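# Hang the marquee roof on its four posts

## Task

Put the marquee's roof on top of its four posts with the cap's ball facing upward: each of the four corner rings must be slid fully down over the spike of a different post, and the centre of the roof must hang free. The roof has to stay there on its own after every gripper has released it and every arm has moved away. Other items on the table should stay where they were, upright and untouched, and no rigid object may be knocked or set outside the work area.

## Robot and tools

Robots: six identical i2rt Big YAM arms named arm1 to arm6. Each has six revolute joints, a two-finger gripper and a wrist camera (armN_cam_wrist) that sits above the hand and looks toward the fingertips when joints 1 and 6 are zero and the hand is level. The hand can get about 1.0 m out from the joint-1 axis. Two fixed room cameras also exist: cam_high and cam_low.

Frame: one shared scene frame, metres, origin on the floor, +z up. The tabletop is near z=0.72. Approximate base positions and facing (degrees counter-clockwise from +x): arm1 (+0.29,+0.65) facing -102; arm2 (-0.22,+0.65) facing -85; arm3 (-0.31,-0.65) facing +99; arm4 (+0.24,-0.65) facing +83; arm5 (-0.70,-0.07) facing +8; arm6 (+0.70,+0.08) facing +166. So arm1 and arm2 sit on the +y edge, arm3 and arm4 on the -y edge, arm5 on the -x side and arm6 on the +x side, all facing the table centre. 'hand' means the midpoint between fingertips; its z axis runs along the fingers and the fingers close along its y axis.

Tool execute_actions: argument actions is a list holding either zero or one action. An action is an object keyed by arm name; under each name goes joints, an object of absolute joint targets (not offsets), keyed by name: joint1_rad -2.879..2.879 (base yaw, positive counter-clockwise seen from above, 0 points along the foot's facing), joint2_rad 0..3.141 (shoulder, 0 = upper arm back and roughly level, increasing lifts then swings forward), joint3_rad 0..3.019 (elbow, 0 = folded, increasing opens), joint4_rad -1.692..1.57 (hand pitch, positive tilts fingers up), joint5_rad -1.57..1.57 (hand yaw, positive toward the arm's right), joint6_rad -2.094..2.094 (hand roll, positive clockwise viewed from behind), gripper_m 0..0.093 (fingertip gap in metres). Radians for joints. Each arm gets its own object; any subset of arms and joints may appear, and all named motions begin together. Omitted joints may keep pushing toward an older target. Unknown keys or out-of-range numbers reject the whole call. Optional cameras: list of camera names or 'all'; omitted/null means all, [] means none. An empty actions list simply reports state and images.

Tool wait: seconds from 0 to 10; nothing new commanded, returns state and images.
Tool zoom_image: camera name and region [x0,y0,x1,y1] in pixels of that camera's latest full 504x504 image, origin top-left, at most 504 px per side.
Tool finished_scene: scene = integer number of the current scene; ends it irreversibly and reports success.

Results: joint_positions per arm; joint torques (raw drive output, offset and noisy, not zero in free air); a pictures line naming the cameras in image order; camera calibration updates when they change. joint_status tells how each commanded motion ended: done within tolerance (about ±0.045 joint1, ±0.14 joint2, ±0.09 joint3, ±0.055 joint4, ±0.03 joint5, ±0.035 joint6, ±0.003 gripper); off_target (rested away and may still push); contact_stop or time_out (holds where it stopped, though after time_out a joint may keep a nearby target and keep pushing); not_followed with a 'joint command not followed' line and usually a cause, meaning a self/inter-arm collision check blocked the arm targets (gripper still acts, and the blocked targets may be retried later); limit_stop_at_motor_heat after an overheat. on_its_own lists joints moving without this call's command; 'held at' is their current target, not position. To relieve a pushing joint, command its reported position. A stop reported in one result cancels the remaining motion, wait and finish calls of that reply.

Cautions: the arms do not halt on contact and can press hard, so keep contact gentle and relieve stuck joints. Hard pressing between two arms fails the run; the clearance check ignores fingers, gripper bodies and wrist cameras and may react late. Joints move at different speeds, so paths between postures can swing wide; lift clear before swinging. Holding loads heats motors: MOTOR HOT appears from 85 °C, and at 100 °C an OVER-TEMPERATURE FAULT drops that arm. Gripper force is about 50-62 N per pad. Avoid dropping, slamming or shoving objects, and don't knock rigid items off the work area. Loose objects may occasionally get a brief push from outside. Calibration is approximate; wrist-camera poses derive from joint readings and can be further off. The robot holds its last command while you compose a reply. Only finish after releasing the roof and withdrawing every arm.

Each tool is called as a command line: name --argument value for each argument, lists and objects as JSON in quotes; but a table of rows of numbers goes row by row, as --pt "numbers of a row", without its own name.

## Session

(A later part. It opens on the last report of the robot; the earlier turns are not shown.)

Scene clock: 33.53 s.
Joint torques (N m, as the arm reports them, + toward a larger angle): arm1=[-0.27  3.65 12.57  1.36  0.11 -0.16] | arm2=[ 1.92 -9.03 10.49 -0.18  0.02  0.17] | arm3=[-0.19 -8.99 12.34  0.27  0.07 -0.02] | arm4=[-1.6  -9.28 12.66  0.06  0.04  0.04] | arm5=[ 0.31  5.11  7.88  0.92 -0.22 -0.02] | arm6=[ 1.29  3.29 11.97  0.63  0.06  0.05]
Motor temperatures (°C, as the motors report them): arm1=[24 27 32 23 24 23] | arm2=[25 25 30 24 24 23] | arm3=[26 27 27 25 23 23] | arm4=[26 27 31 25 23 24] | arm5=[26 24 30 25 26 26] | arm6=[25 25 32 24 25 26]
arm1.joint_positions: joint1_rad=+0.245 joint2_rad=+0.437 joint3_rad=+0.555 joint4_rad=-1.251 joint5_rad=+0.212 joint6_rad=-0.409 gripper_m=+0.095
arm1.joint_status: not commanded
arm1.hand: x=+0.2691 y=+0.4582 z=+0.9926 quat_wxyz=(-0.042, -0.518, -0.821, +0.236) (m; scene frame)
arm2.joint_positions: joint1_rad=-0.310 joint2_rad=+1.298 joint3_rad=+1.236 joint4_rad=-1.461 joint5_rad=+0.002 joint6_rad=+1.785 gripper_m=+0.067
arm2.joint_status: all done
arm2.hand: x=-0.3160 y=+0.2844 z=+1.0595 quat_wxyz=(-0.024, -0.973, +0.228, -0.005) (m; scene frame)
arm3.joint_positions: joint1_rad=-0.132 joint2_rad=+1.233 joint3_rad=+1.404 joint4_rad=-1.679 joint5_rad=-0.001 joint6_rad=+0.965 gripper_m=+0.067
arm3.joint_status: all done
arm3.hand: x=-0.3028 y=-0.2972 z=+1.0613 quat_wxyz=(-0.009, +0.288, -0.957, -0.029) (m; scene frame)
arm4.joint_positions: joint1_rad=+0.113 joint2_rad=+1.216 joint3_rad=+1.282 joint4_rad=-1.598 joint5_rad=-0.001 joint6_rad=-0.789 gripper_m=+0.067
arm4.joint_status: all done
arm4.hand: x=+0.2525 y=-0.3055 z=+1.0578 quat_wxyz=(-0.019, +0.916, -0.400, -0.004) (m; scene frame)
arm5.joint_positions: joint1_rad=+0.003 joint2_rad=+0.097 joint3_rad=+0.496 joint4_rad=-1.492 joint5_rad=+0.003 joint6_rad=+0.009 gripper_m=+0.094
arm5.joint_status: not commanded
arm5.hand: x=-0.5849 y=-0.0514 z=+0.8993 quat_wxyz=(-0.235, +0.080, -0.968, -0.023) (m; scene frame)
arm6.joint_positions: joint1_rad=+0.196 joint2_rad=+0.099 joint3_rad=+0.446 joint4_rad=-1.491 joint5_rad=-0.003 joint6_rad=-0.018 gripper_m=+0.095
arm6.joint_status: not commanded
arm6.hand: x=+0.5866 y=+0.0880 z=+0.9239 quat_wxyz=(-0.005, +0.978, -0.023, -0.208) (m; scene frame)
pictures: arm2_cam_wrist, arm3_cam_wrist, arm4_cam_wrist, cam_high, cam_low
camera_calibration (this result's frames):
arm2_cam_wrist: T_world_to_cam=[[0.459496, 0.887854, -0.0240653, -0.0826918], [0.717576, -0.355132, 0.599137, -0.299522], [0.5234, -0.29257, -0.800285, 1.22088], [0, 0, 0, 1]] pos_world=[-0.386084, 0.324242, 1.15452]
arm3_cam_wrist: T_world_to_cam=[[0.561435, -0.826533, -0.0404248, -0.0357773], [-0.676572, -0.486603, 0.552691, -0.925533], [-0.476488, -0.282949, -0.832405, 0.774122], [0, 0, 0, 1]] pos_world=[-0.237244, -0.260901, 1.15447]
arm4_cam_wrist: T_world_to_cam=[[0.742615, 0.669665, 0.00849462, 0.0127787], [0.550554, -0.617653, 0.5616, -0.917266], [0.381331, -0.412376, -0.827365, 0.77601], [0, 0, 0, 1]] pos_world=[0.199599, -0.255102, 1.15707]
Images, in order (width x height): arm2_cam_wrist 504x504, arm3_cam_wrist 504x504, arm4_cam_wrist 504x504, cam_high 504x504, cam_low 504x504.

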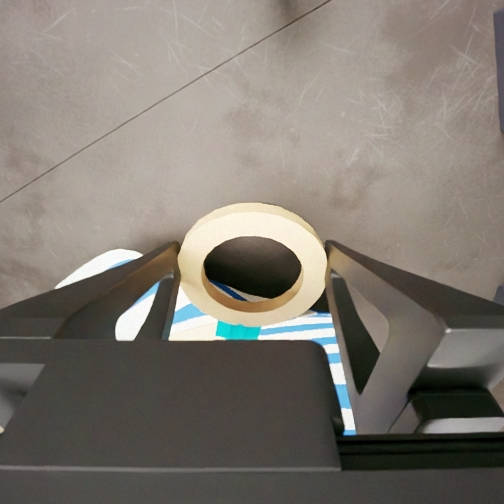

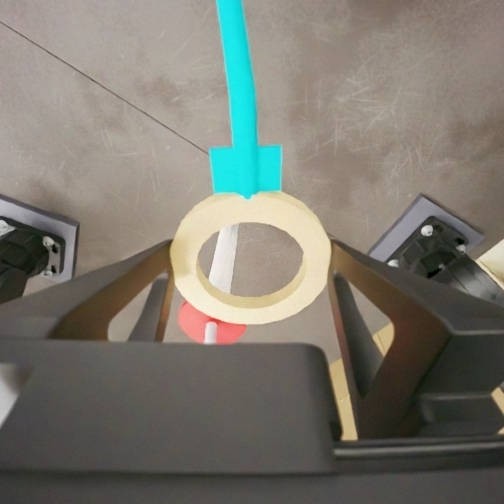

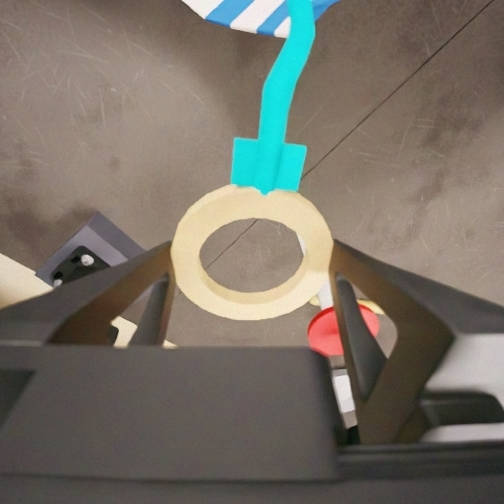

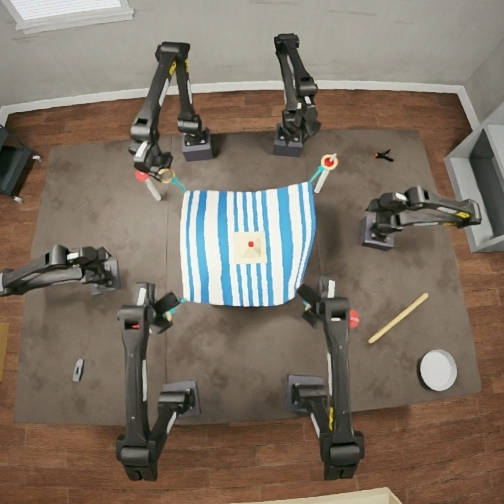

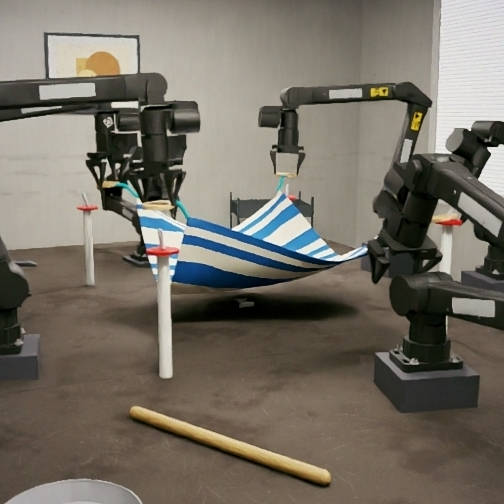

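execute_actions --actions '[{"arm2":{"joints":{"joint1_rad":-0.73,"joint4_rad":-1.51,"joint6_rad":1.6}},"arm3":{"joints":{"joint1_rad":0.27,"joint6_rad":1.28}},"arm4":{"joints":{"joint1_rad":-0.355,"joint6_rad":-1.36}}}]' --cameras '["arm2_cam_wrist","arm3_cam_wrist","arm4_cam_wrist","cam_low","cam_high"]'

Scene clock: 36.20 s.
Joint torques (N m, as the arm reports them, + toward a larger angle): arm1=[-0.43  3.55 12.54  1.44  0.12 -0.15] | arm2=[ 0.18 -9.05 10.37 -0.22  0.47 -0.12] | arm3=[-0.3  -8.68 12.29  0.23 -0.16  0.  ] | arm4=[-1.92 -9.49 12.61  0.05  0.37  0.09] | arm5=[ 0.29  5.06  7.87  0.93 -0.22 -0.02] | arm6=[ 1.62  3.68 12.07  0.84  0.07  0.04]
Motor temperatures (°C, as the motors report them): arm1=[24 27 32 23 24 23] | arm2=[25 25 31 24 24 23] | arm3=[26 27 27 25 23 23] | arm4=[26 27 31 25 23 24] | arm5=[26 24 30 25 26 26] | arm6=[25 25 32 24 25 26]
arm1.joint_positions: joint1_rad=+0.245 joint2_rad=+0.437 joint3_rad=+0.555 joint4_rad=-1.251 joint5_rad=+0.212 joint6_rad=-0.409 gripper_m=+0.095
arm1.joint_status: not commanded
arm1.hand: x=+0.2691 y=+0.4582 z=+0.9926 quat_wxyz=(-0.042, -0.518, -0.821, +0.236) (m; scene frame)
arm2.joint_positions: joint1_rad=-0.719 joint2_rad=+1.298 joint3_rad=+1.236 joint4_rad=-1.502 joint5_rad=-0.009 joint6_rad=+1.610 gripper_m=+0.067
arm2.joint_status: all done
arm2.hand: x=-0.4464 y=+0.3585 z=+1.0573 quat_wxyz=(-0.004, -0.940, +0.340, -0.010) (m; scene frame)
arm3.joint_positions: joint1_rad=+0.269 joint2_rad=+1.233 joint3_rad=+1.404 joint4_rad=-1.679 joint5_rad=+0.004 joint6_rad=+1.273 gripper_m=+0.067
arm3.joint_status: all done
arm3.hand: x=-0.4399 y=-0.3217 z=+1.0612 quat_wxyz=(-0.001, +0.332, -0.943, -0.030) (m; scene frame)
arm4.joint_positions: joint1_rad=-0.343 joint2_rad=+1.216 joint3_rad=+1.282 joint4_rad=-1.598 joint5_rad=-0.011 joint6_rad=-1.352 gripper_m=+0.067
arm4.joint_status: all done
arm4.hand: x=+0.4012 y=-0.3462 z=+1.0588 quat_wxyz=(-0.021, +0.937, -0.350, +0.000) (m; scene frame)
arm5.joint_positions: joint1_rad=+0.003 joint2_rad=+0.097 joint3_rad=+0.496 joint4_rad=-1.492 joint5_rad=+0.003 joint6_rad=+0.009 gripper_m=+0.094
arm5.joint_status: not commanded
arm5.hand: x=-0.5849 y=-0.0514 z=+0.8993 quat_wxyz=(-0.235, +0.080, -0.968, -0.023) (m; scene frame)
arm6.joint_positions: joint1_rad=+0.196 joint2_rad=+0.099 joint3_rad=+0.446 joint4_rad=-1.491 joint5_rad=-0.003 joint6_rad=-0.018 gripper_m=+0.095
arm6.joint_status: not commanded
arm6.hand: x=+0.5866 y=+0.0880 z=+0.9239 quat_wxyz=(-0.005, +0.978, -0.023, -0.208) (m; scene frame)
pictures: arm2_cam_wrist, arm3_cam_wrist, arm4_cam_wrist, cam_high, cam_low
camera_calibration (this result's frames):
arm2_cam_wrist: T_world_to_cam=[[0.651891, 0.758054, 0.0198143, -0.00255536], [0.599368, -0.531083, 0.598923, -0.167838], [0.464539, -0.378556, -0.800562, 1.31388], [0, 0, 0, 1]] pos_world=[-0.508085, 0.410178, 1.15241]
arm3_cam_wrist: T_world_to_cam=[[0.635397, -0.770739, -0.0472525, 0.078605], [-0.62026, -0.545877, 0.56329, -1.03571], [-0.459943, -0.328604, -0.824907, 0.686382], [0, 0, 0, 1]] pos_world=[-0.376657, -0.279237, 1.15332]
arm4_cam_wrist: T_world_to_cam=[[0.666018, 0.745743, 0.0169716, -0.0222815], [0.606697, -0.554793, 0.569318, -1.0338], [0.433981, -0.368879, -0.821942, 0.691554], [0, 0, 0, 1]] pos_world=[0.341922, -0.301829, 1.15736]
Images, in order (width x height): arm2_cam_wrist 504x504, arm3_cam_wrist 504x504, arm4_cam_wrist 504x504, cam_high 504x504, cam_low 504x504.

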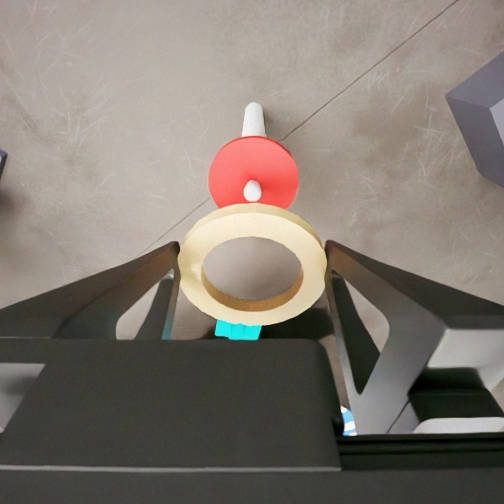

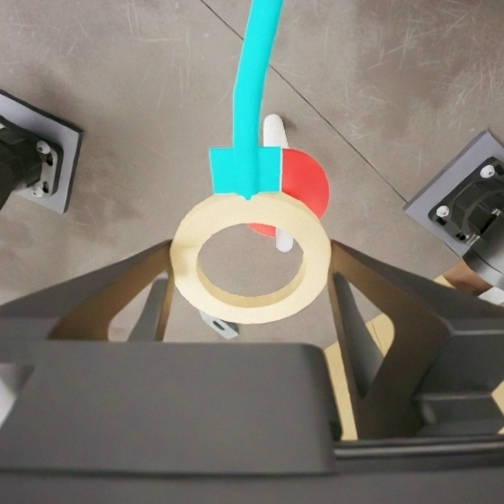

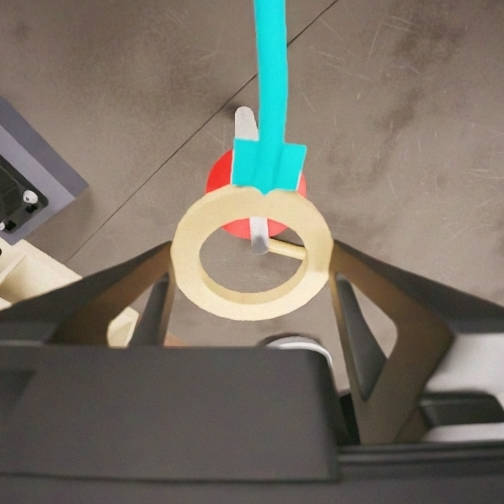

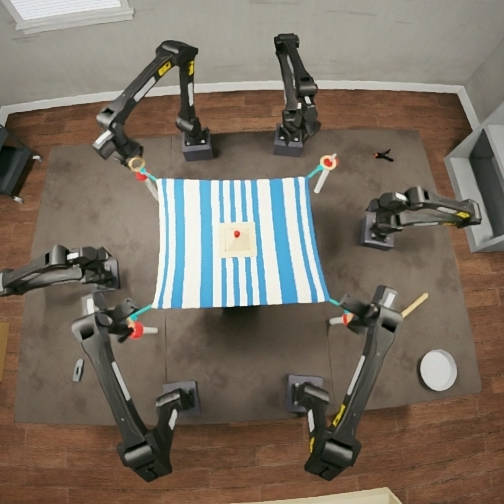

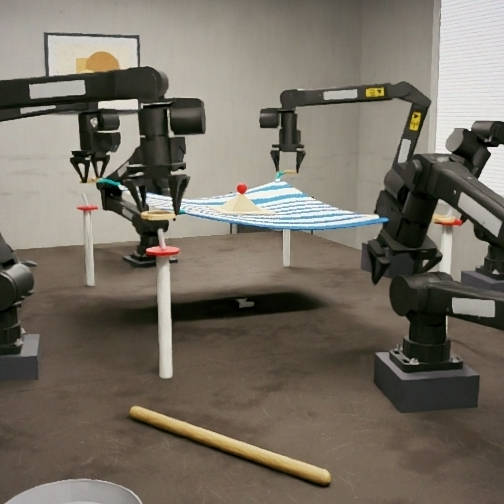

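execute_actions --actions '[{"arm2":{"joints":{"joint1_rad":-0.765,"joint3_rad":1.2,"joint4_rad":-1.46}},"arm3":{"joints":{"joint1_rad":0.305,"joint2_rad":1.185,"joint3_rad":1.34}},"arm4":{"joints":{"joint1_rad":-0.405}}}]' --cameras '["arm2_cam_wrist","arm3_cam_wrist","arm4_cam_wrist","cam_low"]'

Scene clock: 38.93 s.
Joint torques (N m, as the arm reports them, + toward a larger angle): arm1=[-0.69  3.34 12.63  1.37  0.13 -0.15] | arm2=[-1.17 -9.59  8.7   0.57  0.58 -0.11] | arm3=[ 0.74 -8.22  8.57  0.25 -0.27 -0.01] | arm4=[-2.41 -9.28 12.65  0.05  0.47  0.11] | arm5=[ 0.34  5.06  7.87  0.94 -0.22 -0.02] | arm6=[ 1.29  4.11 12.32  0.65  0.1   0.04]
Motor temperatures (°C, as the motors report them): arm1=[24 27 32 23 24 23] | arm2=[25 25 31 24 24 23] | arm3=[26 27 28 25 23 23] | arm4=[26 27 32 25 23 24] | arm5=[26 24 30 25 26 26] | arm6=[25 25 32 24 25 26]
arm1.joint_positions: joint1_rad=+0.245 joint2_rad=+0.437 joint3_rad=+0.555 joint4_rad=-1.251 joint5_rad=+0.212 joint6_rad=-0.409 gripper_m=+0.095
arm1.joint_status: not commanded
arm1.hand: x=+0.2691 y=+0.4582 z=+0.9926 quat_wxyz=(-0.042, -0.518, -0.821, +0.236) (m; scene frame)
arm2.joint_positions: joint1_rad=-0.739 joint2_rad=+1.298 joint3_rad=+1.200 joint4_rad=-1.470 joint5_rad=-0.012 joint6_rad=+1.609 gripper_m=+0.067
arm2.joint_status: all done
arm2.hand: x=-0.4504 y=+0.3639 z=+1.0439 quat_wxyz=(-0.003, -0.937, +0.349, -0.012) (m; scene frame)
arm3.joint_positions: joint1_rad=+0.290 joint2_rad=+1.188 joint3_rad=+1.355 joint4_rad=-1.681 joint5_rad=+0.006 joint6_rad=+1.273 gripper_m=+0.067
arm3.joint_status: all done
arm3.hand: x=-0.4395 y=-0.3413 z=+1.0562 quat_wxyz=(-0.002, +0.342, -0.939, -0.027) (m; scene frame)
arm4.joint_positions: joint1_rad=-0.381 joint2_rad=+1.216 joint3_rad=+1.282 joint4_rad=-1.598 joint5_rad=-0.014 joint6_rad=-1.356 gripper_m=+0.067
arm4.joint_status: all done
arm4.hand: x=+0.4123 y=-0.3525 z=+1.0589 quat_wxyz=(-0.021, +0.930, -0.366, -0.001) (m; scene frame)
arm5.joint_positions: joint1_rad=+0.003 joint2_rad=+0.097 joint3_rad=+0.496 joint4_rad=-1.492 joint5_rad=+0.003 joint6_rad=+0.009 gripper_m=+0.094
arm5.joint_status: not commanded
arm5.hand: x=-0.5849 y=-0.0514 z=+0.8993 quat_wxyz=(-0.235, +0.080, -0.968, -0.023) (m; scene frame)
arm6.joint_positions: joint1_rad=+0.196 joint2_rad=+0.099 joint3_rad=+0.446 joint4_rad=-1.491 joint5_rad=-0.003 joint6_rad=-0.018 gripper_m=+0.095
arm6.joint_status: not commanded
arm6.hand: x=+0.5866 y=+0.0880 z=+0.9239 quat_wxyz=(-0.005, +0.978, -0.023, -0.208) (m; scene frame)
pictures: arm2_cam_wrist, arm3_cam_wrist, arm4_cam_wrist, cam_low
camera_calibration (this result's frames):
arm2_cam_wrist: T_world_to_cam=[[0.666112, 0.7455, 0.0228882, 0.00400148], [0.586497, -0.542506, 0.601422, -0.158741], [0.460777, -0.387191, -0.798604, 1.30646], [0, 0, 0, 1]] pos_world=[-0.511551, 0.416748, 1.13872]
arm3_cam_wrist: T_world_to_cam=[[0.651532, -0.757563, -0.0400514, 0.06702], [-0.611387, -0.555605, 0.563479, -1.04291], [-0.449124, -0.342638, -0.825159, 0.676221], [0, 0, 0, 1]] pos_world=[-0.37758, -0.296976, 1.14833]
arm4_cam_wrist: T_world_to_cam=[[0.691451, 0.722234, 0.0165379, -0.0433501], [0.588542, -0.576437, 0.566867, -1.04161], [0.418944, -0.382228, -0.823643, 0.68779], [0, 0, 0, 1]] pos_world=[0.354859, -0.30622, 1.15766]
Images, in order (width x height): arm2_cam_wrist 504x504, arm3_cam_wrist 504x504, arm4_cam_wrist 504x504, cam_low 504x504.

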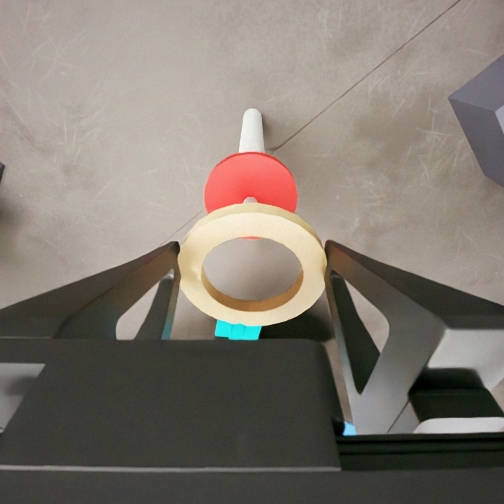

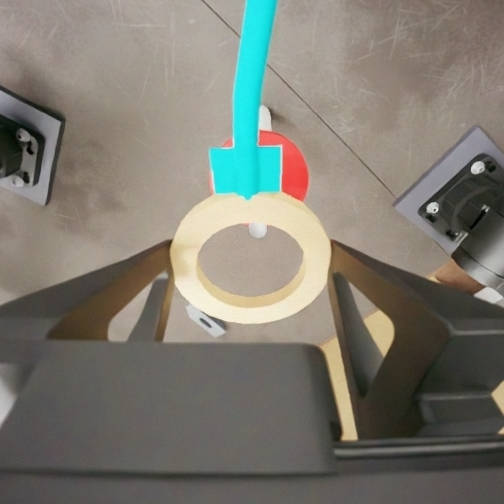

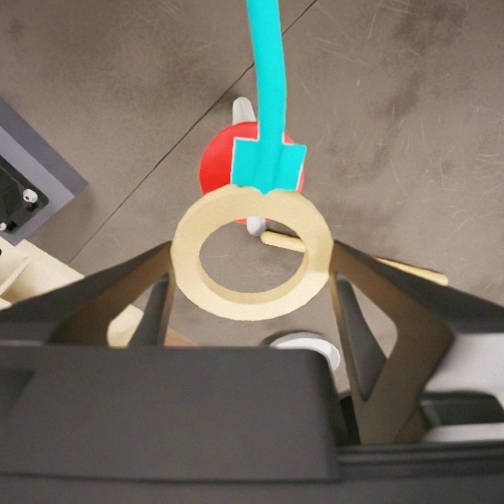

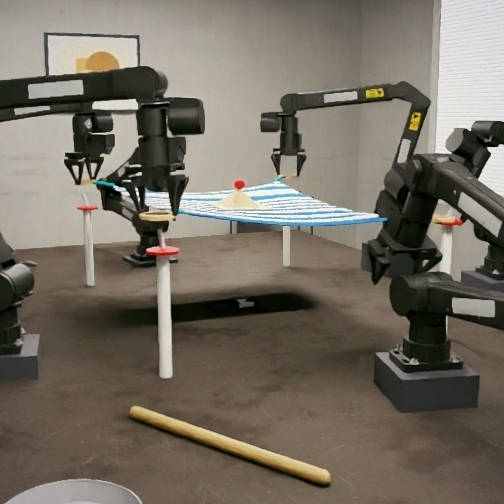

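Descend ~3.5 cm using j3 with j4 compensation.

execute_actions --actions '[{"arm2":{"joints":{"joint1_rad":-0.78,"joint3_rad":1.14,"joint4_rad":-1.39}},"arm3":{"joints":{"joint3_rad":1.25,"joint4_rad":-1.61}},"arm4":{"joints":{"joint3_rad":1.19,"joint4_rad":-1.495}}}]' --cameras '["arm2_cam_wrist","arm3_cam_wrist","arm4_cam_wrist","cam_low"]'

Scene clock: 40.67 s.
Joint torques (N m, as the arm reports them, + toward a larger angle): arm1=[-0.14  3.1  12.56  1.33  0.12 -0.15] | arm2=[-1.61 -9.43  8.68  0.6   0.64 -0.11] | arm3=[ 0.86 -8.59  9.32  0.85 -0.28 -0.01] | arm4=[-2.63 -8.72 11.22  0.92  0.51  0.12] | arm5=[ 0.29  5.07  7.87  0.94 -0.22 -0.02] | arm6=[ 1.38  3.24 12.05  0.75  0.1   0.07]
Motor temperatures (°C, as the motors report them): arm1=[24 27 32 23 24 23] | arm2=[25 25 31 24 25 23] | arm3=[26 27 27 25 23 23] | arm4=[26 27 32 25 23 24] | arm5=[26 24 30 25 26 26] | arm6=[25 25 33 24 25 26]
arm1.joint_positions: joint1_rad=+0.245 joint2_rad=+0.437 joint3_rad=+0.555 joint4_rad=-1.251 joint5_rad=+0.212 joint6_rad=-0.409 gripper_m=+0.095
arm1.joint_status: not commanded
arm1.hand: x=+0.2691 y=+0.4582 z=+0.9926 quat_wxyz=(-0.042, -0.518, -0.821, +0.236) (m; scene frame)
arm2.joint_positions: joint1_rad=-0.750 joint2_rad=+1.298 joint3_rad=+1.139 joint4_rad=-1.400 joint5_rad=-0.014 joint6_rad=+1.609 gripper_m=+0.067
arm2.joint_status: all done
arm2.hand: x=-0.4524 y=+0.3671 z=+1.0205 quat_wxyz=(-0.007, -0.935, +0.354, -0.011) (m; scene frame)
arm3.joint_positions: joint1_rad=+0.290 joint2_rad=+1.186 joint3_rad=+1.259 joint4_rad=-1.618 joint5_rad=+0.006 joint6_rad=+1.273 gripper_m=+0.067
arm3.joint_status: all done
arm3.hand: x=-0.4378 y=-0.3450 z=+1.0202 quat_wxyz=(-0.003, +0.342, -0.940, -0.012) (m; scene frame)
arm4.joint_positions: joint1_rad=-0.381 joint2_rad=+1.215 joint3_rad=+1.179 joint4_rad=-1.509 joint5_rad=-0.015 joint6_rad=-1.356 gripper_m=+0.067
arm4.joint_status: all done
arm4.hand: x=+0.4108 y=-0.3552 z=+1.0200 quat_wxyz=(-0.015, +0.930, -0.366, -0.002) (m; scene frame)
arm5.joint_positions: joint1_rad=+0.003 joint2_rad=+0.097 joint3_rad=+0.496 joint4_rad=-1.492 joint5_rad=+0.003 joint6_rad=+0.009 gripper_m=+0.094
arm5.joint_status: not commanded
arm5.hand: x=-0.5849 y=-0.0514 z=+0.8993 quat_wxyz=(-0.235, +0.080, -0.968, -0.023) (m; scene frame)
arm6.joint_positions: joint1_rad=+0.196 joint2_rad=+0.099 joint3_rad=+0.446 joint4_rad=-1.491 joint5_rad=-0.003 joint6_rad=-0.018 gripper_m=+0.095
arm6.joint_status: not commanded
arm6.hand: x=+0.5866 y=+0.0880 z=+0.9239 quat_wxyz=(-0.005, +0.978, -0.023, -0.208) (m; scene frame)
pictures: arm2_cam_wrist, arm3_cam_wrist, arm4_cam_wrist, cam_low
camera_calibration (this result's frames):
arm2_cam_wrist: T_world_to_cam=[[0.674172, 0.738412, 0.0154765, 0.0172656], [0.582797, -0.544734, 0.603003, -0.144265], [0.453695, -0.397508, -0.797589, 1.28941], [0, 0, 0, 1]] pos_world=[-0.512564, 0.421218, 1.11515]
arm3_cam_wrist: T_world_to_cam=[[0.651826, -0.75829, -0.0108723, 0.0318298], [-0.618362, -0.539735, 0.571239, -1.02915], [-0.439033, -0.365626, -0.820712, 0.637931], [0, 0, 0, 1]] pos_world=[-0.377063, -0.298088, 1.11179]
arm4_cam_wrist: T_world_to_cam=[[0.691564, 0.722308, 0.00336022, -0.0262109], [0.592753, -0.57017, 0.568814, -1.02172], [0.412775, -0.39138, -0.822459, 0.653359], [0, 0, 0, 1]] pos_world=[0.354064, -0.30791, 1.11862]
Images, in order (width x height): arm2_cam_wrist 504x504, arm3_cam_wrist 504x504, arm4_cam_wrist 504x504, cam_low 504x504.

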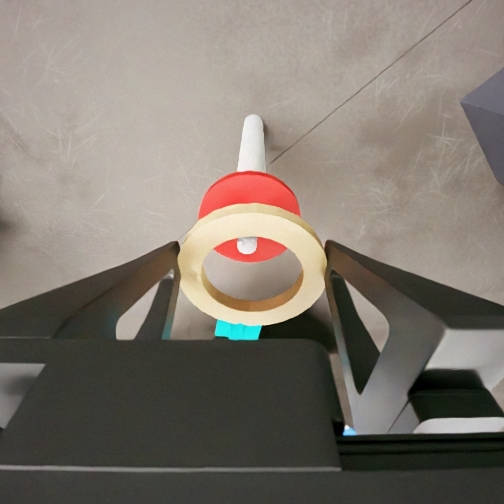

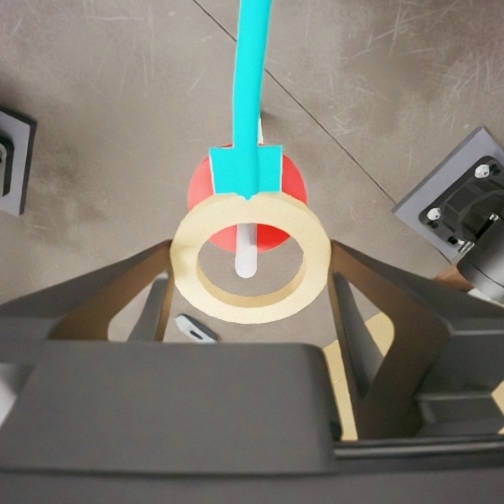

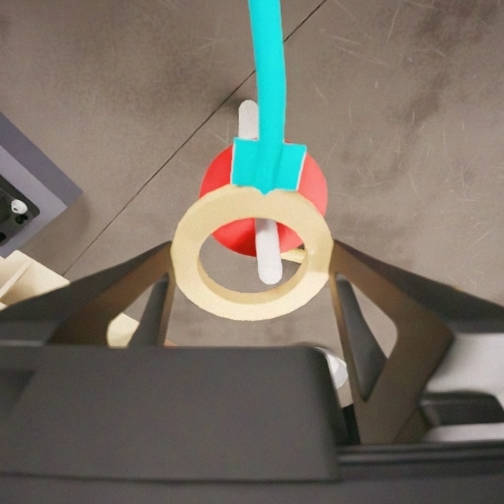

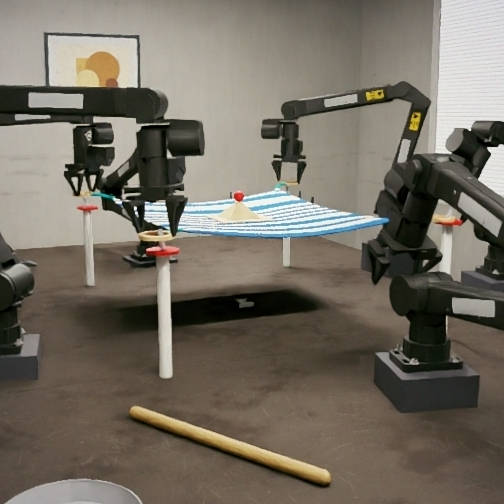

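execute_actions --actions '[{"arm2":{"joints":{"joint3_rad":1.045,"joint4_rad":-1.26}},"arm3":{"joints":{"joint1_rad":0.26,"joint3_rad":1.175,"joint4_rad":-1.52}},"arm4":{"joints":{"joint1_rad":-0.35,"joint3_rad":1.125,"joint4_rad":-1.4}}}]' --cameras '["arm2_cam_wrist","arm3_cam_wrist","arm4_cam_wrist","cam_low"]'

Scene clock: 42.60 s.
Joint torques (N m, as the arm reports them, + toward a larger angle): arm1=[-0.35  3.49 12.54  1.38  0.11 -0.13] | arm2=[-1.23 -9.13  8.78  0.71  0.65 -0.11] | arm3=[ 0.13 -8.3   9.23  0.88 -0.28 -0.01] | arm4=[-1.63 -8.67 10.93  1.05  0.49  0.13] | arm5=[ 0.29  5.07  7.87  0.93 -0.22 -0.02] | arm6=[ 1.    4.   12.28  0.6   0.08  0.02]
Motor temperatures (°C, as the motors report them): arm1=[24 27 33 23 24 23] | arm2=[25 25 31 24 25 23] | arm3=[26 27 27 25 23 23] | arm4=[26 27 32 25 23 24] | arm5=[26 24 30 25 26 26] | arm6=[25 25 33 24 25 26]
arm1.joint_positions: joint1_rad=+0.245 joint2_rad=+0.437 joint3_rad=+0.555 joint4_rad=-1.251 joint5_rad=+0.212 joint6_rad=-0.409 gripper_m=+0.095
arm1.joint_status: not commanded
arm1.hand: x=+0.2691 y=+0.4582 z=+0.9926 quat_wxyz=(-0.042, -0.518, -0.821, +0.236) (m; scene frame)
arm2.joint_positions: joint1_rad=-0.752 joint2_rad=+1.298 joint3_rad=+1.041 joint4_rad=-1.271 joint5_rad=-0.014 joint6_rad=+1.608 gripper_m=+0.067
arm2.joint_status: all done
arm2.hand: x=-0.4526 y=+0.3674 z=+0.9842 quat_wxyz=(-0.022, -0.935, +0.355, -0.006) (m; scene frame)
arm3.joint_positions: joint1_rad=+0.256 joint2_rad=+1.186 joint3_rad=+1.185 joint4_rad=-1.528 joint5_rad=+0.006 joint6_rad=+1.273 gripper_m=+0.067
arm3.joint_status: all done
arm3.hand: x=-0.4291 y=-0.3365 z=+0.9920 quat_wxyz=(-0.003, +0.326, -0.945, -0.019) (m; scene frame)
arm4.joint_positions: joint1_rad=-0.341 joint2_rad=+1.215 joint3_rad=+1.116 joint4_rad=-1.414 joint5_rad=-0.013 joint6_rad=-1.356 gripper_m=+0.067
arm4.joint_status: all done
arm4.hand: x=+0.4024 y=-0.3431 z=+0.9965 quat_wxyz=(-0.031, +0.937, -0.347, +0.001) (m; scene frame)
arm5.joint_positions: joint1_rad=+0.003 joint2_rad=+0.097 joint3_rad=+0.496 joint4_rad=-1.492 joint5_rad=+0.003 joint6_rad=+0.009 gripper_m=+0.094
arm5.joint_status: not commanded
arm5.hand: x=-0.5849 y=-0.0514 z=+0.8993 quat_wxyz=(-0.235, +0.080, -0.968, -0.023) (m; scene frame)
arm6.joint_positions: joint1_rad=+0.196 joint2_rad=+0.099 joint3_rad=+0.446 joint4_rad=-1.491 joint5_rad=-0.003 joint6_rad=-0.018 gripper_m=+0.095
arm6.joint_status: not commanded
arm6.hand: x=+0.5866 y=+0.0880 z=+0.9239 quat_wxyz=(-0.005, +0.978, -0.023, -0.208) (m; scene frame)
pictures: arm2_cam_wrist, arm3_cam_wrist, arm4_cam_wrist, cam_low
camera_calibration (this result's frames):
arm2_cam_wrist: T_world_to_cam=[[0.675857, 0.736856, -0.0161194, 0.0501559], [0.59369, -0.531322, 0.604341, -0.123378], [0.436748, -0.418018, -0.796563, 1.25957], [0, 0, 0, 1]] pos_world=[-0.510763, 0.424011, 1.07869]
arm3_cam_wrist: T_world_to_cam=[[0.625614, -0.779708, -0.0257532, 0.0285627], [-0.633175, -0.526771, 0.5671, -1.00096], [-0.455738, -0.338479, -0.823246, 0.626246], [0, 0, 0, 1]] pos_world=[-0.366251, -0.293037, 1.08394]
arm4_cam_wrist: T_world_to_cam=[[0.661944, 0.748714, 0.0354468, -0.0401269], [0.60538, -0.56191, 0.563713, -0.993668], [0.441978, -0.351688, -0.82521, 0.646903], [0, 0, 0, 1]] pos_world=[0.342193, -0.300801, 1.0954]
Images, in order (width x height): arm2_cam_wrist 504x504, arm3_cam_wrist 504x504, arm4_cam_wrist 504x504, cam_low 504x504.

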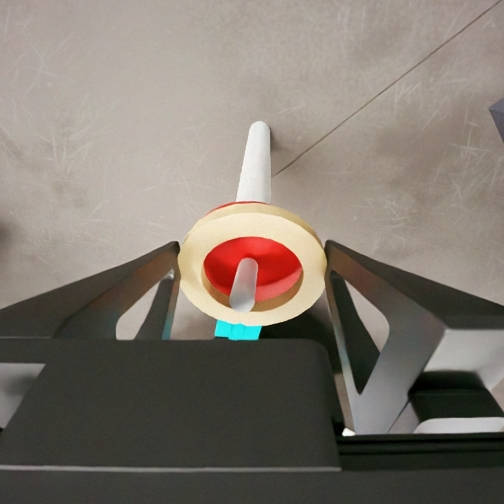

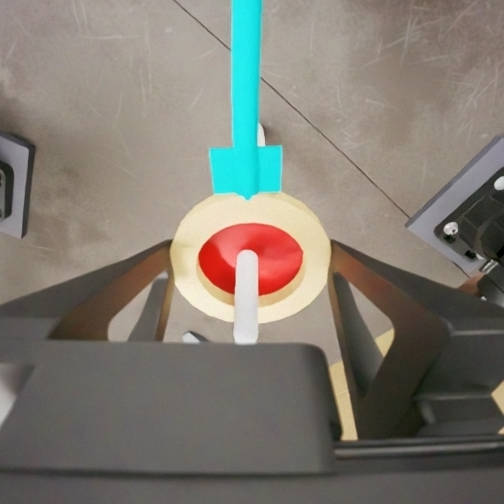

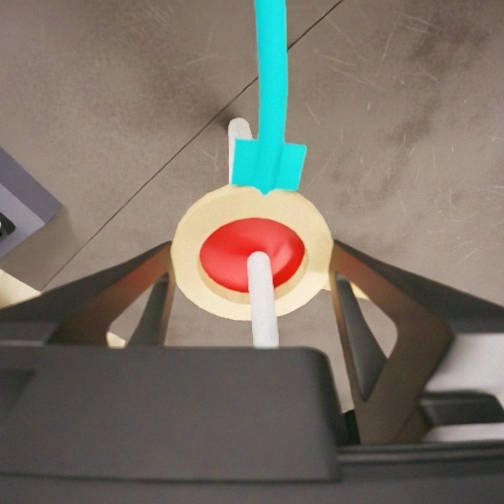

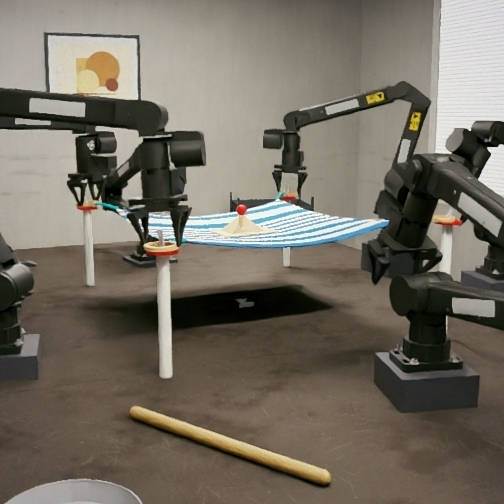

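execute_actions --actions '[{"arm2":{"joints":{"joint1_rad":-0.705,"joint3_rad":1.015,"joint4_rad":-1.23}},"arm3":{"joints":{"joint3_rad":1.16}},"arm4":{"joints":{"joint3_rad":1.112}}}]' --cameras '["arm2_cam_wrist"]'

execute_actions --actions '[{"arm2":{"joints":{"gripper_m":0.093}},"arm3":{"joints":{"gripper_m":0.093}},"arm4":{"joints":{"gripper_m":0.093}}}]' --cameras '[]'

execute_actions --actions '[{"arm2":{"joints":{"joint3_rad":1.4,"joint4_rad":-1.6}},"arm3":{"joints":{"joint3_rad":1.5,"joint4_rad":-1.69}},"arm4":{"joints":{"joint3_rad":1.45,"joint4_rad":-1.69}}}]' --cameras '["arm2_cam_wrist","arm3_cam_wrist","arm4_cam_wrist"]'

execute_actions --actions '[{"arm2":{"joints":{"joint2_rad":0.6}},"arm3":{"joints":{"joint2_rad":0.6}},"arm4":{"joints":{"joint2_rad":0.6}},"arm1":{"joints":{"joint2_rad":0.2,"joint3_rad":0.9}},"arm6":{"joints":{"joint3_rad":1.2}}}]' --cameras '["cam_low","cam_high"]'

zoom_image --camera "cam_low" --region '[60, 160, 480, 320]'

Scene clock: 45.40 s.
Joint torques (N m, as the arm reports them, + toward a larger angle): arm1=[-0.72  3.34 12.48  1.41  0.09 -0.16] | arm2=[ 0.82 -8.99  8.1   0.72  0.46 -0.11] | arm3=[-0.09 -8.2   8.8   0.81 -0.28  0.  ] | arm4=[-1.82 -9.07  9.95  1.04  0.43  0.12] | arm5=[ 0.33  4.96  7.87  0.92 -0.22 -0.02] | arm6=[ 1.85  3.53 12.02  0.71  0.16  0.03]
Motor temperatures (°C, as the motors report them): arm1=[24 27 33 23 24 23] | arm2=[25 25 31 24 25 23] | arm3=[26 26 27 25 23 23] | arm4=[26 26 32 25 23 24] | arm5=[26 24 31 25 26 26] | arm6=[25 26 33 24 25 26]
arm1.joint_positions: joint1_rad=+0.245 joint2_rad=+0.437 joint3_rad=+0.555 joint4_rad=-1.251 joint5_rad=+0.212 joint6_rad=-0.409 gripper_m=+0.095
arm1.joint_status: not commanded
arm1.hand: x=+0.2691 y=+0.4582 z=+0.9926 quat_wxyz=(-0.042, -0.518, -0.821, +0.236) (m; scene frame)
arm2.joint_positions: joint1_rad=-0.703 joint2_rad=+1.298 joint3_rad=+1.018 joint4_rad=-1.241 joint5_rad=-0.010 joint6_rad=+1.608 gripper_m=+0.067
arm2.joint_status: all done
arm2.hand: x=-0.4387 y=+0.3571 z=+0.9762 quat_wxyz=(-0.025, -0.943, +0.332, -0.004) (m; scene frame)
arm3.joint_positions: joint1_rad=+0.256 joint2_rad=+1.186 joint3_rad=+1.174 joint4_rad=-1.528 joint5_rad=+0.006 joint6_rad=+1.273 gripper_m=+0.067
arm3.joint_status: all done
arm3.hand: x=-0.4282 y=-0.3388 z=+0.9878 quat_wxyz=(-0.003, +0.326, -0.945, -0.014) (m; scene frame)
arm4.joint_positions: joint1_rad=-0.341 joint2_rad=+1.215 joint3_rad=+1.113 joint4_rad=-1.414 joint5_rad=-0.013 joint6_rad=-1.356 gripper_m=+0.067
arm4.joint_status: all done
arm4.hand: x=+0.4021 y=-0.3440 z=+0.9950 quat_wxyz=(-0.029, +0.937, -0.347, +0.001) (m; scene frame)
arm5.joint_positions: joint1_rad=+0.003 joint2_rad=+0.097 joint3_rad=+0.496 joint4_rad=-1.492 joint5_rad=+0.003 joint6_rad=+0.009 gripper_m=+0.094
arm5.joint_status: not commanded
arm5.hand: x=-0.5849 y=-0.0514 z=+0.8993 quat_wxyz=(-0.235, +0.080, -0.968, -0.023) (m; scene frame)
arm6.joint_positions: joint1_rad=+0.196 joint2_rad=+0.099 joint3_rad=+0.446 joint4_rad=-1.491 joint5_rad=-0.003 joint6_rad=-0.018 gripper_m=+0.095
arm6.joint_status: not commanded
arm6.hand: x=+0.5866 y=+0.0880 z=+0.9239 quat_wxyz=(-0.005, +0.978, -0.023, -0.208) (m; scene frame)
pictures: arm2_cam_wrist
camera_calibration (this result's frames):
arm2_cam_wrist: T_world_to_cam=[[0.638835, 0.76894, -0.0249317, 0.029143], [0.623981, -0.498901, 0.601453, -0.127777], [0.450043, -0.399786, -0.798519, 1.24403], [0, 0, 0, 1]] pos_world=[-0.498753, 0.411188, 1.07096]
Images, in order (width x height): arm2_cam_wrist 504x504.

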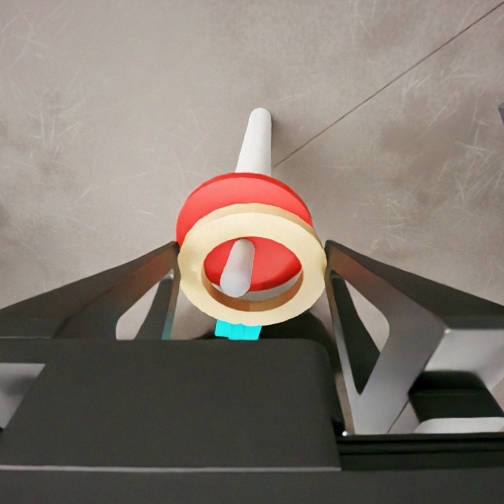

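Scene clock: 45.97 s.
Joint torques (N m, as the arm reports them, + toward a larger angle): arm1=[-0.52  3.63 12.6   1.36  0.12 -0.15] | arm2=[ 1.07 -8.79  8.13  0.69  0.2  -0.11] | arm3=[-0.17 -8.09  8.72  0.82 -0.15  0.  ] | arm4=[-1.42 -9.6  10.23  1.03  0.05  0.12] | arm5=[ 0.36  5.1   7.87  0.96 -0.22 -0.02] | arm6=[ 1.65  4.07 12.17  0.81  0.11  0.  ]
Motor temperatures (°C, as the motors report them): arm1=[24 27 33 23 24 23] | arm2=[25 25 31 24 25 23] | arm3=[26 26 27 25 23 23] | arm4=[26 26 32 25 23 24] | arm5=[26 24 31 25 26 26] | arm6=[25 26 33 24 25 26]
arm1.joint_positions: joint1_rad=+0.245 joint2_rad=+0.437 joint3_rad=+0.555 joint4_rad=-1.251 joint5_rad=+0.212 joint6_rad=-0.409 gripper_m=+0.095
arm1.joint_status: not commanded
arm1.hand: x=+0.2691 y=+0.4582 z=+0.9926 quat_wxyz=(-0.042, -0.518, -0.821, +0.236) (m; scene frame)
arm2.joint_positions: joint1_rad=-0.703 joint2_rad=+1.298 joint3_rad=+1.018 joint4_rad=-1.240 joint5_rad=-0.002 joint6_rad=+1.608 gripper_m=+0.093
arm2.joint_status: all done
arm2.hand: x=-0.4397 y=+0.3578 z=+0.9762 quat_wxyz=(-0.024, -0.943, +0.332, +0.000) (m; scene frame)
arm3.joint_positions: joint1_rad=+0.256 joint2_rad=+1.186 joint3_rad=+1.174 joint4_rad=-1.528 joint5_rad=+0.004 joint6_rad=+1.273 gripper_m=+0.093
arm3.joint_status: all done
arm3.hand: x=-0.4286 y=-0.3390 z=+0.9878 quat_wxyz=(-0.002, +0.326, -0.945, -0.014) (m; scene frame)
arm4.joint_positions: joint1_rad=-0.342 joint2_rad=+1.215 joint3_rad=+1.110 joint4_rad=-1.414 joint5_rad=-0.003 joint6_rad=-1.356 gripper_m=+0.093
arm4.joint_status: all done
arm4.hand: x=+0.4034 y=-0.3454 z=+0.9941 quat_wxyz=(-0.027, +0.937, -0.348, +0.006) (m; scene frame)
arm5.joint_positions: joint1_rad=+0.003 joint2_rad=+0.097 joint3_rad=+0.496 joint4_rad=-1.492 joint5_rad=+0.003 joint6_rad=+0.009 gripper_m=+0.094
arm5.joint_status: not commanded
arm5.hand: x=-0.5849 y=-0.0514 z=+0.8993 quat_wxyz=(-0.235, +0.080, -0.968, -0.023) (m; scene frame)
arm6.joint_positions: joint1_rad=+0.196 joint2_rad=+0.099 joint3_rad=+0.446 joint4_rad=-1.491 joint5_rad=-0.003 joint6_rad=-0.018 gripper_m=+0.095
arm6.joint_status: not commanded
arm6.hand: x=+0.5866 y=+0.0880 z=+0.9239 quat_wxyz=(-0.005, +0.978, -0.023, -0.208) (m; scene frame)
pictures: none
No camera images: the call's "cameras" was empty. Leave "cameras" out to get every camera's image.

Scene clock: 47.10 s.
Joint torques (N m, as the arm reports them, + toward a larger angle): arm1=[-0.11  3.65 12.5   1.46  0.15 -0.14] | arm2=[ 0.83 -9.05 11.47 -0.17  0.19 -0.11] | arm3=[ 0.07 -7.47 13.22  0.43 -0.08 -0.02] | arm4=[-1.74 -7.89 13.47  0.09  0.04  0.13] | arm5=[ 0.32  5.06  7.88  0.94 -0.22 -0.02] | arm6=[ 1.03  4.11 12.31  0.67  0.06 -0.01]
Motor temperatures (°C, as the motors report them): arm1=[24 27 33 23 24 23] | arm2=[25 25 31 24 25 23] | arm3=[26 26 27 25 23 23] | arm4=[26 26 32 25 23 24] | arm5=[26 24 31 25 26 26] | arm6=[25 26 33 24 25 26]
arm1.joint_positions: joint1_rad=+0.245 joint2_rad=+0.437 joint3_rad=+0.555 joint4_rad=-1.251 joint5_rad=+0.212 joint6_rad=-0.409 gripper_m=+0.095
arm1.joint_status: not commanded
arm1.hand: x=+0.2691 y=+0.4582 z=+0.9926 quat_wxyz=(-0.042, -0.518, -0.821, +0.236) (m; scene frame)
arm2.joint_positions: joint1_rad=-0.703 joint2_rad=+1.292 joint3_rad=+1.363 joint4_rad=-1.591 joint5_rad=-0.002 joint6_rad=+1.608 gripper_m=+0.093
arm2.joint_status: all done
arm2.hand: x=-0.4482 y=+0.3491 z=+1.1086 quat_wxyz=(-0.024, -0.943, +0.332, +0.000) (m; scene frame)
arm3.joint_positions: joint1_rad=+0.256 joint2_rad=+1.178 joint3_rad=+1.464 joint4_rad=-1.679 joint5_rad=+0.002 joint6_rad=+1.273 gripper_m=+0.093
arm3.joint_status: all done
arm3.hand: x=-0.4352 y=-0.3227 z=+1.1031 quat_wxyz=(+0.002, +0.325, -0.942, -0.087) (m; scene frame)
arm4.joint_positions: joint1_rad=-0.342 joint2_rad=+1.207 joint3_rad=+1.412 joint4_rad=-1.676 joint5_rad=-0.002 joint6_rad=-1.356 gripper_m=+0.093
arm4.joint_status: all done
arm4.hand: x=+0.4040 y=-0.3429 z=+1.1123 quat_wxyz=(-0.051, +0.936, -0.347, +0.009) (m; scene frame)
arm5.joint_positions: joint1_rad=+0.003 joint2_rad=+0.097 joint3_rad=+0.496 joint4_rad=-1.492 joint5_rad=+0.003 joint6_rad=+0.009 gripper_m=+0.094
arm5.joint_status: not commanded
arm5.hand: x=-0.5849 y=-0.0514 z=+0.8993 quat_wxyz=(-0.235, +0.080, -0.968, -0.023) (m; scene frame)
arm6.joint_positions: joint1_rad=+0.196 joint2_rad=+0.099 joint3_rad=+0.446 joint4_rad=-1.491 joint5_rad=-0.003 joint6_rad=-0.018 gripper_m=+0.095
arm6.joint_status: not commanded
arm6.hand: x=+0.5866 y=+0.0880 z=+0.9239 quat_wxyz=(-0.005, +0.978, -0.023, -0.208) (m; scene frame)
pictures: arm2_cam_wrist, arm3_cam_wrist, arm4_cam_wrist
camera_calibration (this result's frames):
arm2_cam_wrist: T_world_to_cam=[[0.638939, 0.768815, -0.0260816, 0.0460026], [0.627558, -0.501337, 0.595678, -0.19662], [0.444891, -0.39697, -0.8028, 1.35235], [0, 0, 0, 1]] pos_world=[-0.50765, 0.402902, 1.20399]
arm3_cam_wrist: T_world_to_cam=[[0.621216, -0.768014, -0.155709, 0.19125], [-0.603977, -0.595848, 0.529318, -1.02845], [-0.499303, -0.234776, -0.834013, 0.745925], [0, 0, 0, 1]] pos_world=[-0.367526, -0.290793, 1.19627]
arm4_cam_wrist: T_world_to_cam=[[0.660985, 0.746177, 0.0794886, -0.0949025], [0.587866, -0.580742, 0.563163, -1.05858], [0.466382, -0.325514, -0.822514, 0.737922], [0, 0, 0, 1]] pos_world=[0.340879, -0.303743, 1.21065]
Images, in order (width x height): arm2_cam_wrist 504x504, arm3_cam_wrist 504x504, arm4_cam_wrist 504x504.

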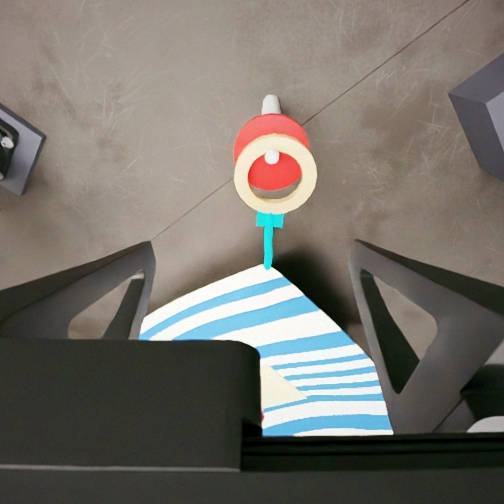

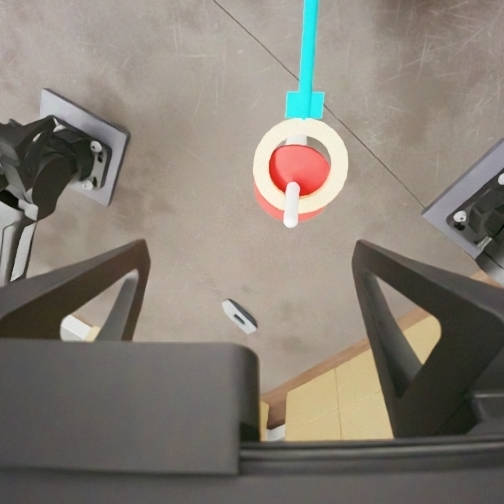

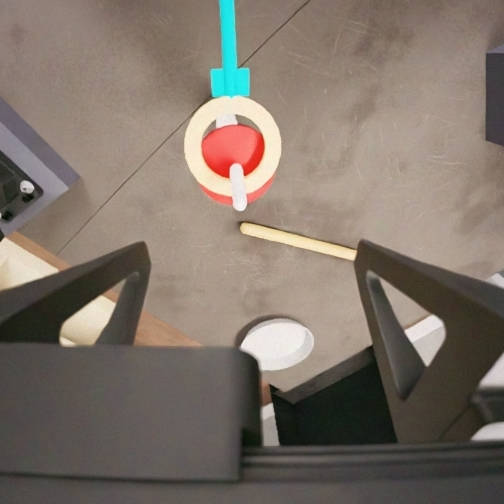

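Scene clock: 48.63 s.
Joint torques (N m, as the arm reports them, + toward a larger angle): arm1=[-0.38  7.49  9.84  2.1   0.06 -0.17] | arm2=[ 0.78  3.23  8.43  1.31  0.16 -0.18] | arm3=[-0.07  2.93  8.86  1.55 -0.12 -0.07] | arm4=[-1.48  2.11  9.17  1.19  0.08  0.16] | arm5=[ 0.33  5.1   7.88  0.92 -0.22 -0.02] | arm6=[0.96 7.86 7.74 1.49 0.08 0.04]
Motor temperatures (°C, as the motors report them): arm1=[24 27 33 23 24 23] | arm2=[25 25 31 24 25 23] | arm3=[26 26 28 25 23 23] | arm4=[26 26 32 25 23 24] | arm5=[26 24 31 25 26 26] | arm6=[25 26 33 24 25 26]
arm1.joint_positions: joint1_rad=+0.245 joint2_rad=+0.192 joint3_rad=+0.883 joint4_rad=-1.251 joint5_rad=+0.212 joint6_rad=-0.409 gripper_m=+0.095
arm1.joint_status: all done
arm1.hand: x=+0.2669 y=+0.4851 z=+1.1985 quat_wxyz=(-0.205, -0.491, -0.720, +0.445) (m; scene frame)
arm2.joint_positions: joint1_rad=-0.703 joint2_rad=+0.599 joint3_rad=+1.383 joint4_rad=-1.594 joint5_rad=-0.002 joint6_rad=+1.608 gripper_m=+0.093
arm2.joint_status: all done
arm2.hand: x=-0.3381 y=+0.5015 z=+1.3063 quat_wxyz=(-0.355, -0.876, +0.310, +0.103) (m; scene frame)
arm3.joint_positions: joint1_rad=+0.256 joint2_rad=+0.599 joint3_rad=+1.488 joint4_rad=-1.683 joint5_rad=+0.002 joint6_rad=+1.273 gripper_m=+0.093
arm3.joint_status: all done
arm3.hand: x=-0.3676 y=-0.4987 z=+1.2530 quat_wxyz=(+0.012, +0.302, -0.875, -0.378) (m; scene frame)
arm4.joint_positions: joint1_rad=-0.342 joint2_rad=+0.603 joint3_rad=+1.438 joint4_rad=-1.680 joint5_rad=-0.002 joint6_rad=-1.356 gripper_m=+0.093
arm4.joint_status: all done
arm4.hand: x=+0.3167 y=-0.5021 z=+1.2703 quat_wxyz=(-0.353, +0.876, -0.324, +0.052) (m; scene frame)
arm5.joint_positions: joint1_rad=+0.003 joint2_rad=+0.097 joint3_rad=+0.496 joint4_rad=-1.492 joint5_rad=+0.003 joint6_rad=+0.009 gripper_m=+0.094
arm5.joint_status: not commanded
arm5.hand: x=-0.5849 y=-0.0514 z=+0.8993 quat_wxyz=(-0.235, +0.080, -0.968, -0.023) (m; scene frame)
arm6.joint_positions: joint1_rad=+0.196 joint2_rad=+0.099 joint3_rad=+1.167 joint4_rad=-1.495 joint5_rad=-0.003 joint6_rad=-0.018 gripper_m=+0.095
arm6.joint_status: all done
arm6.hand: x=+0.6374 y=+0.0864 z=+1.2510 quat_wxyz=(-0.019, +0.843, -0.020, -0.538) (m; scene frame)
pictures: cam_high, cam_low
Images, in order (width x height): cam_high 504x504, cam_low 504x504.

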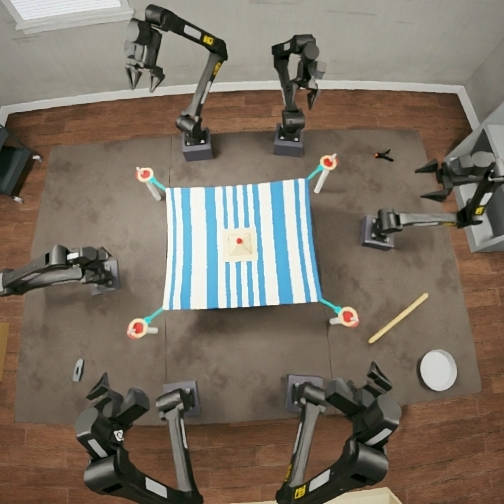

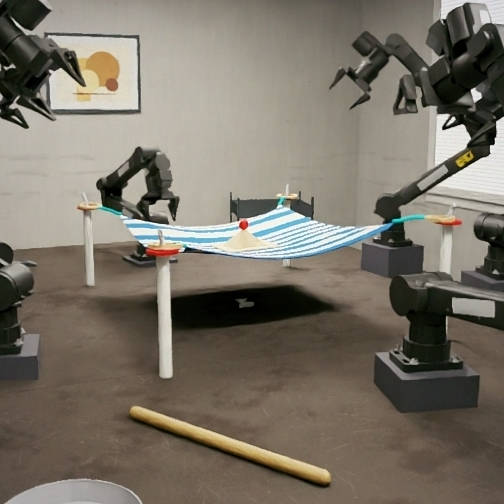

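Region (60, 160, 480, 320) of cam_low's 504x504 image, scaled by 1.200, with more detail than that image has; it fills the top 192 rows of this view, and the rest is white.

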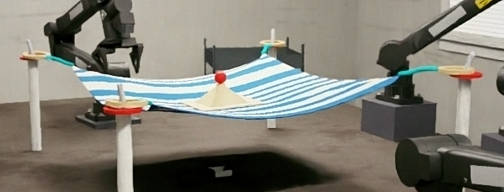

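finished_scene --scene 1

The scene is finished: the task was done.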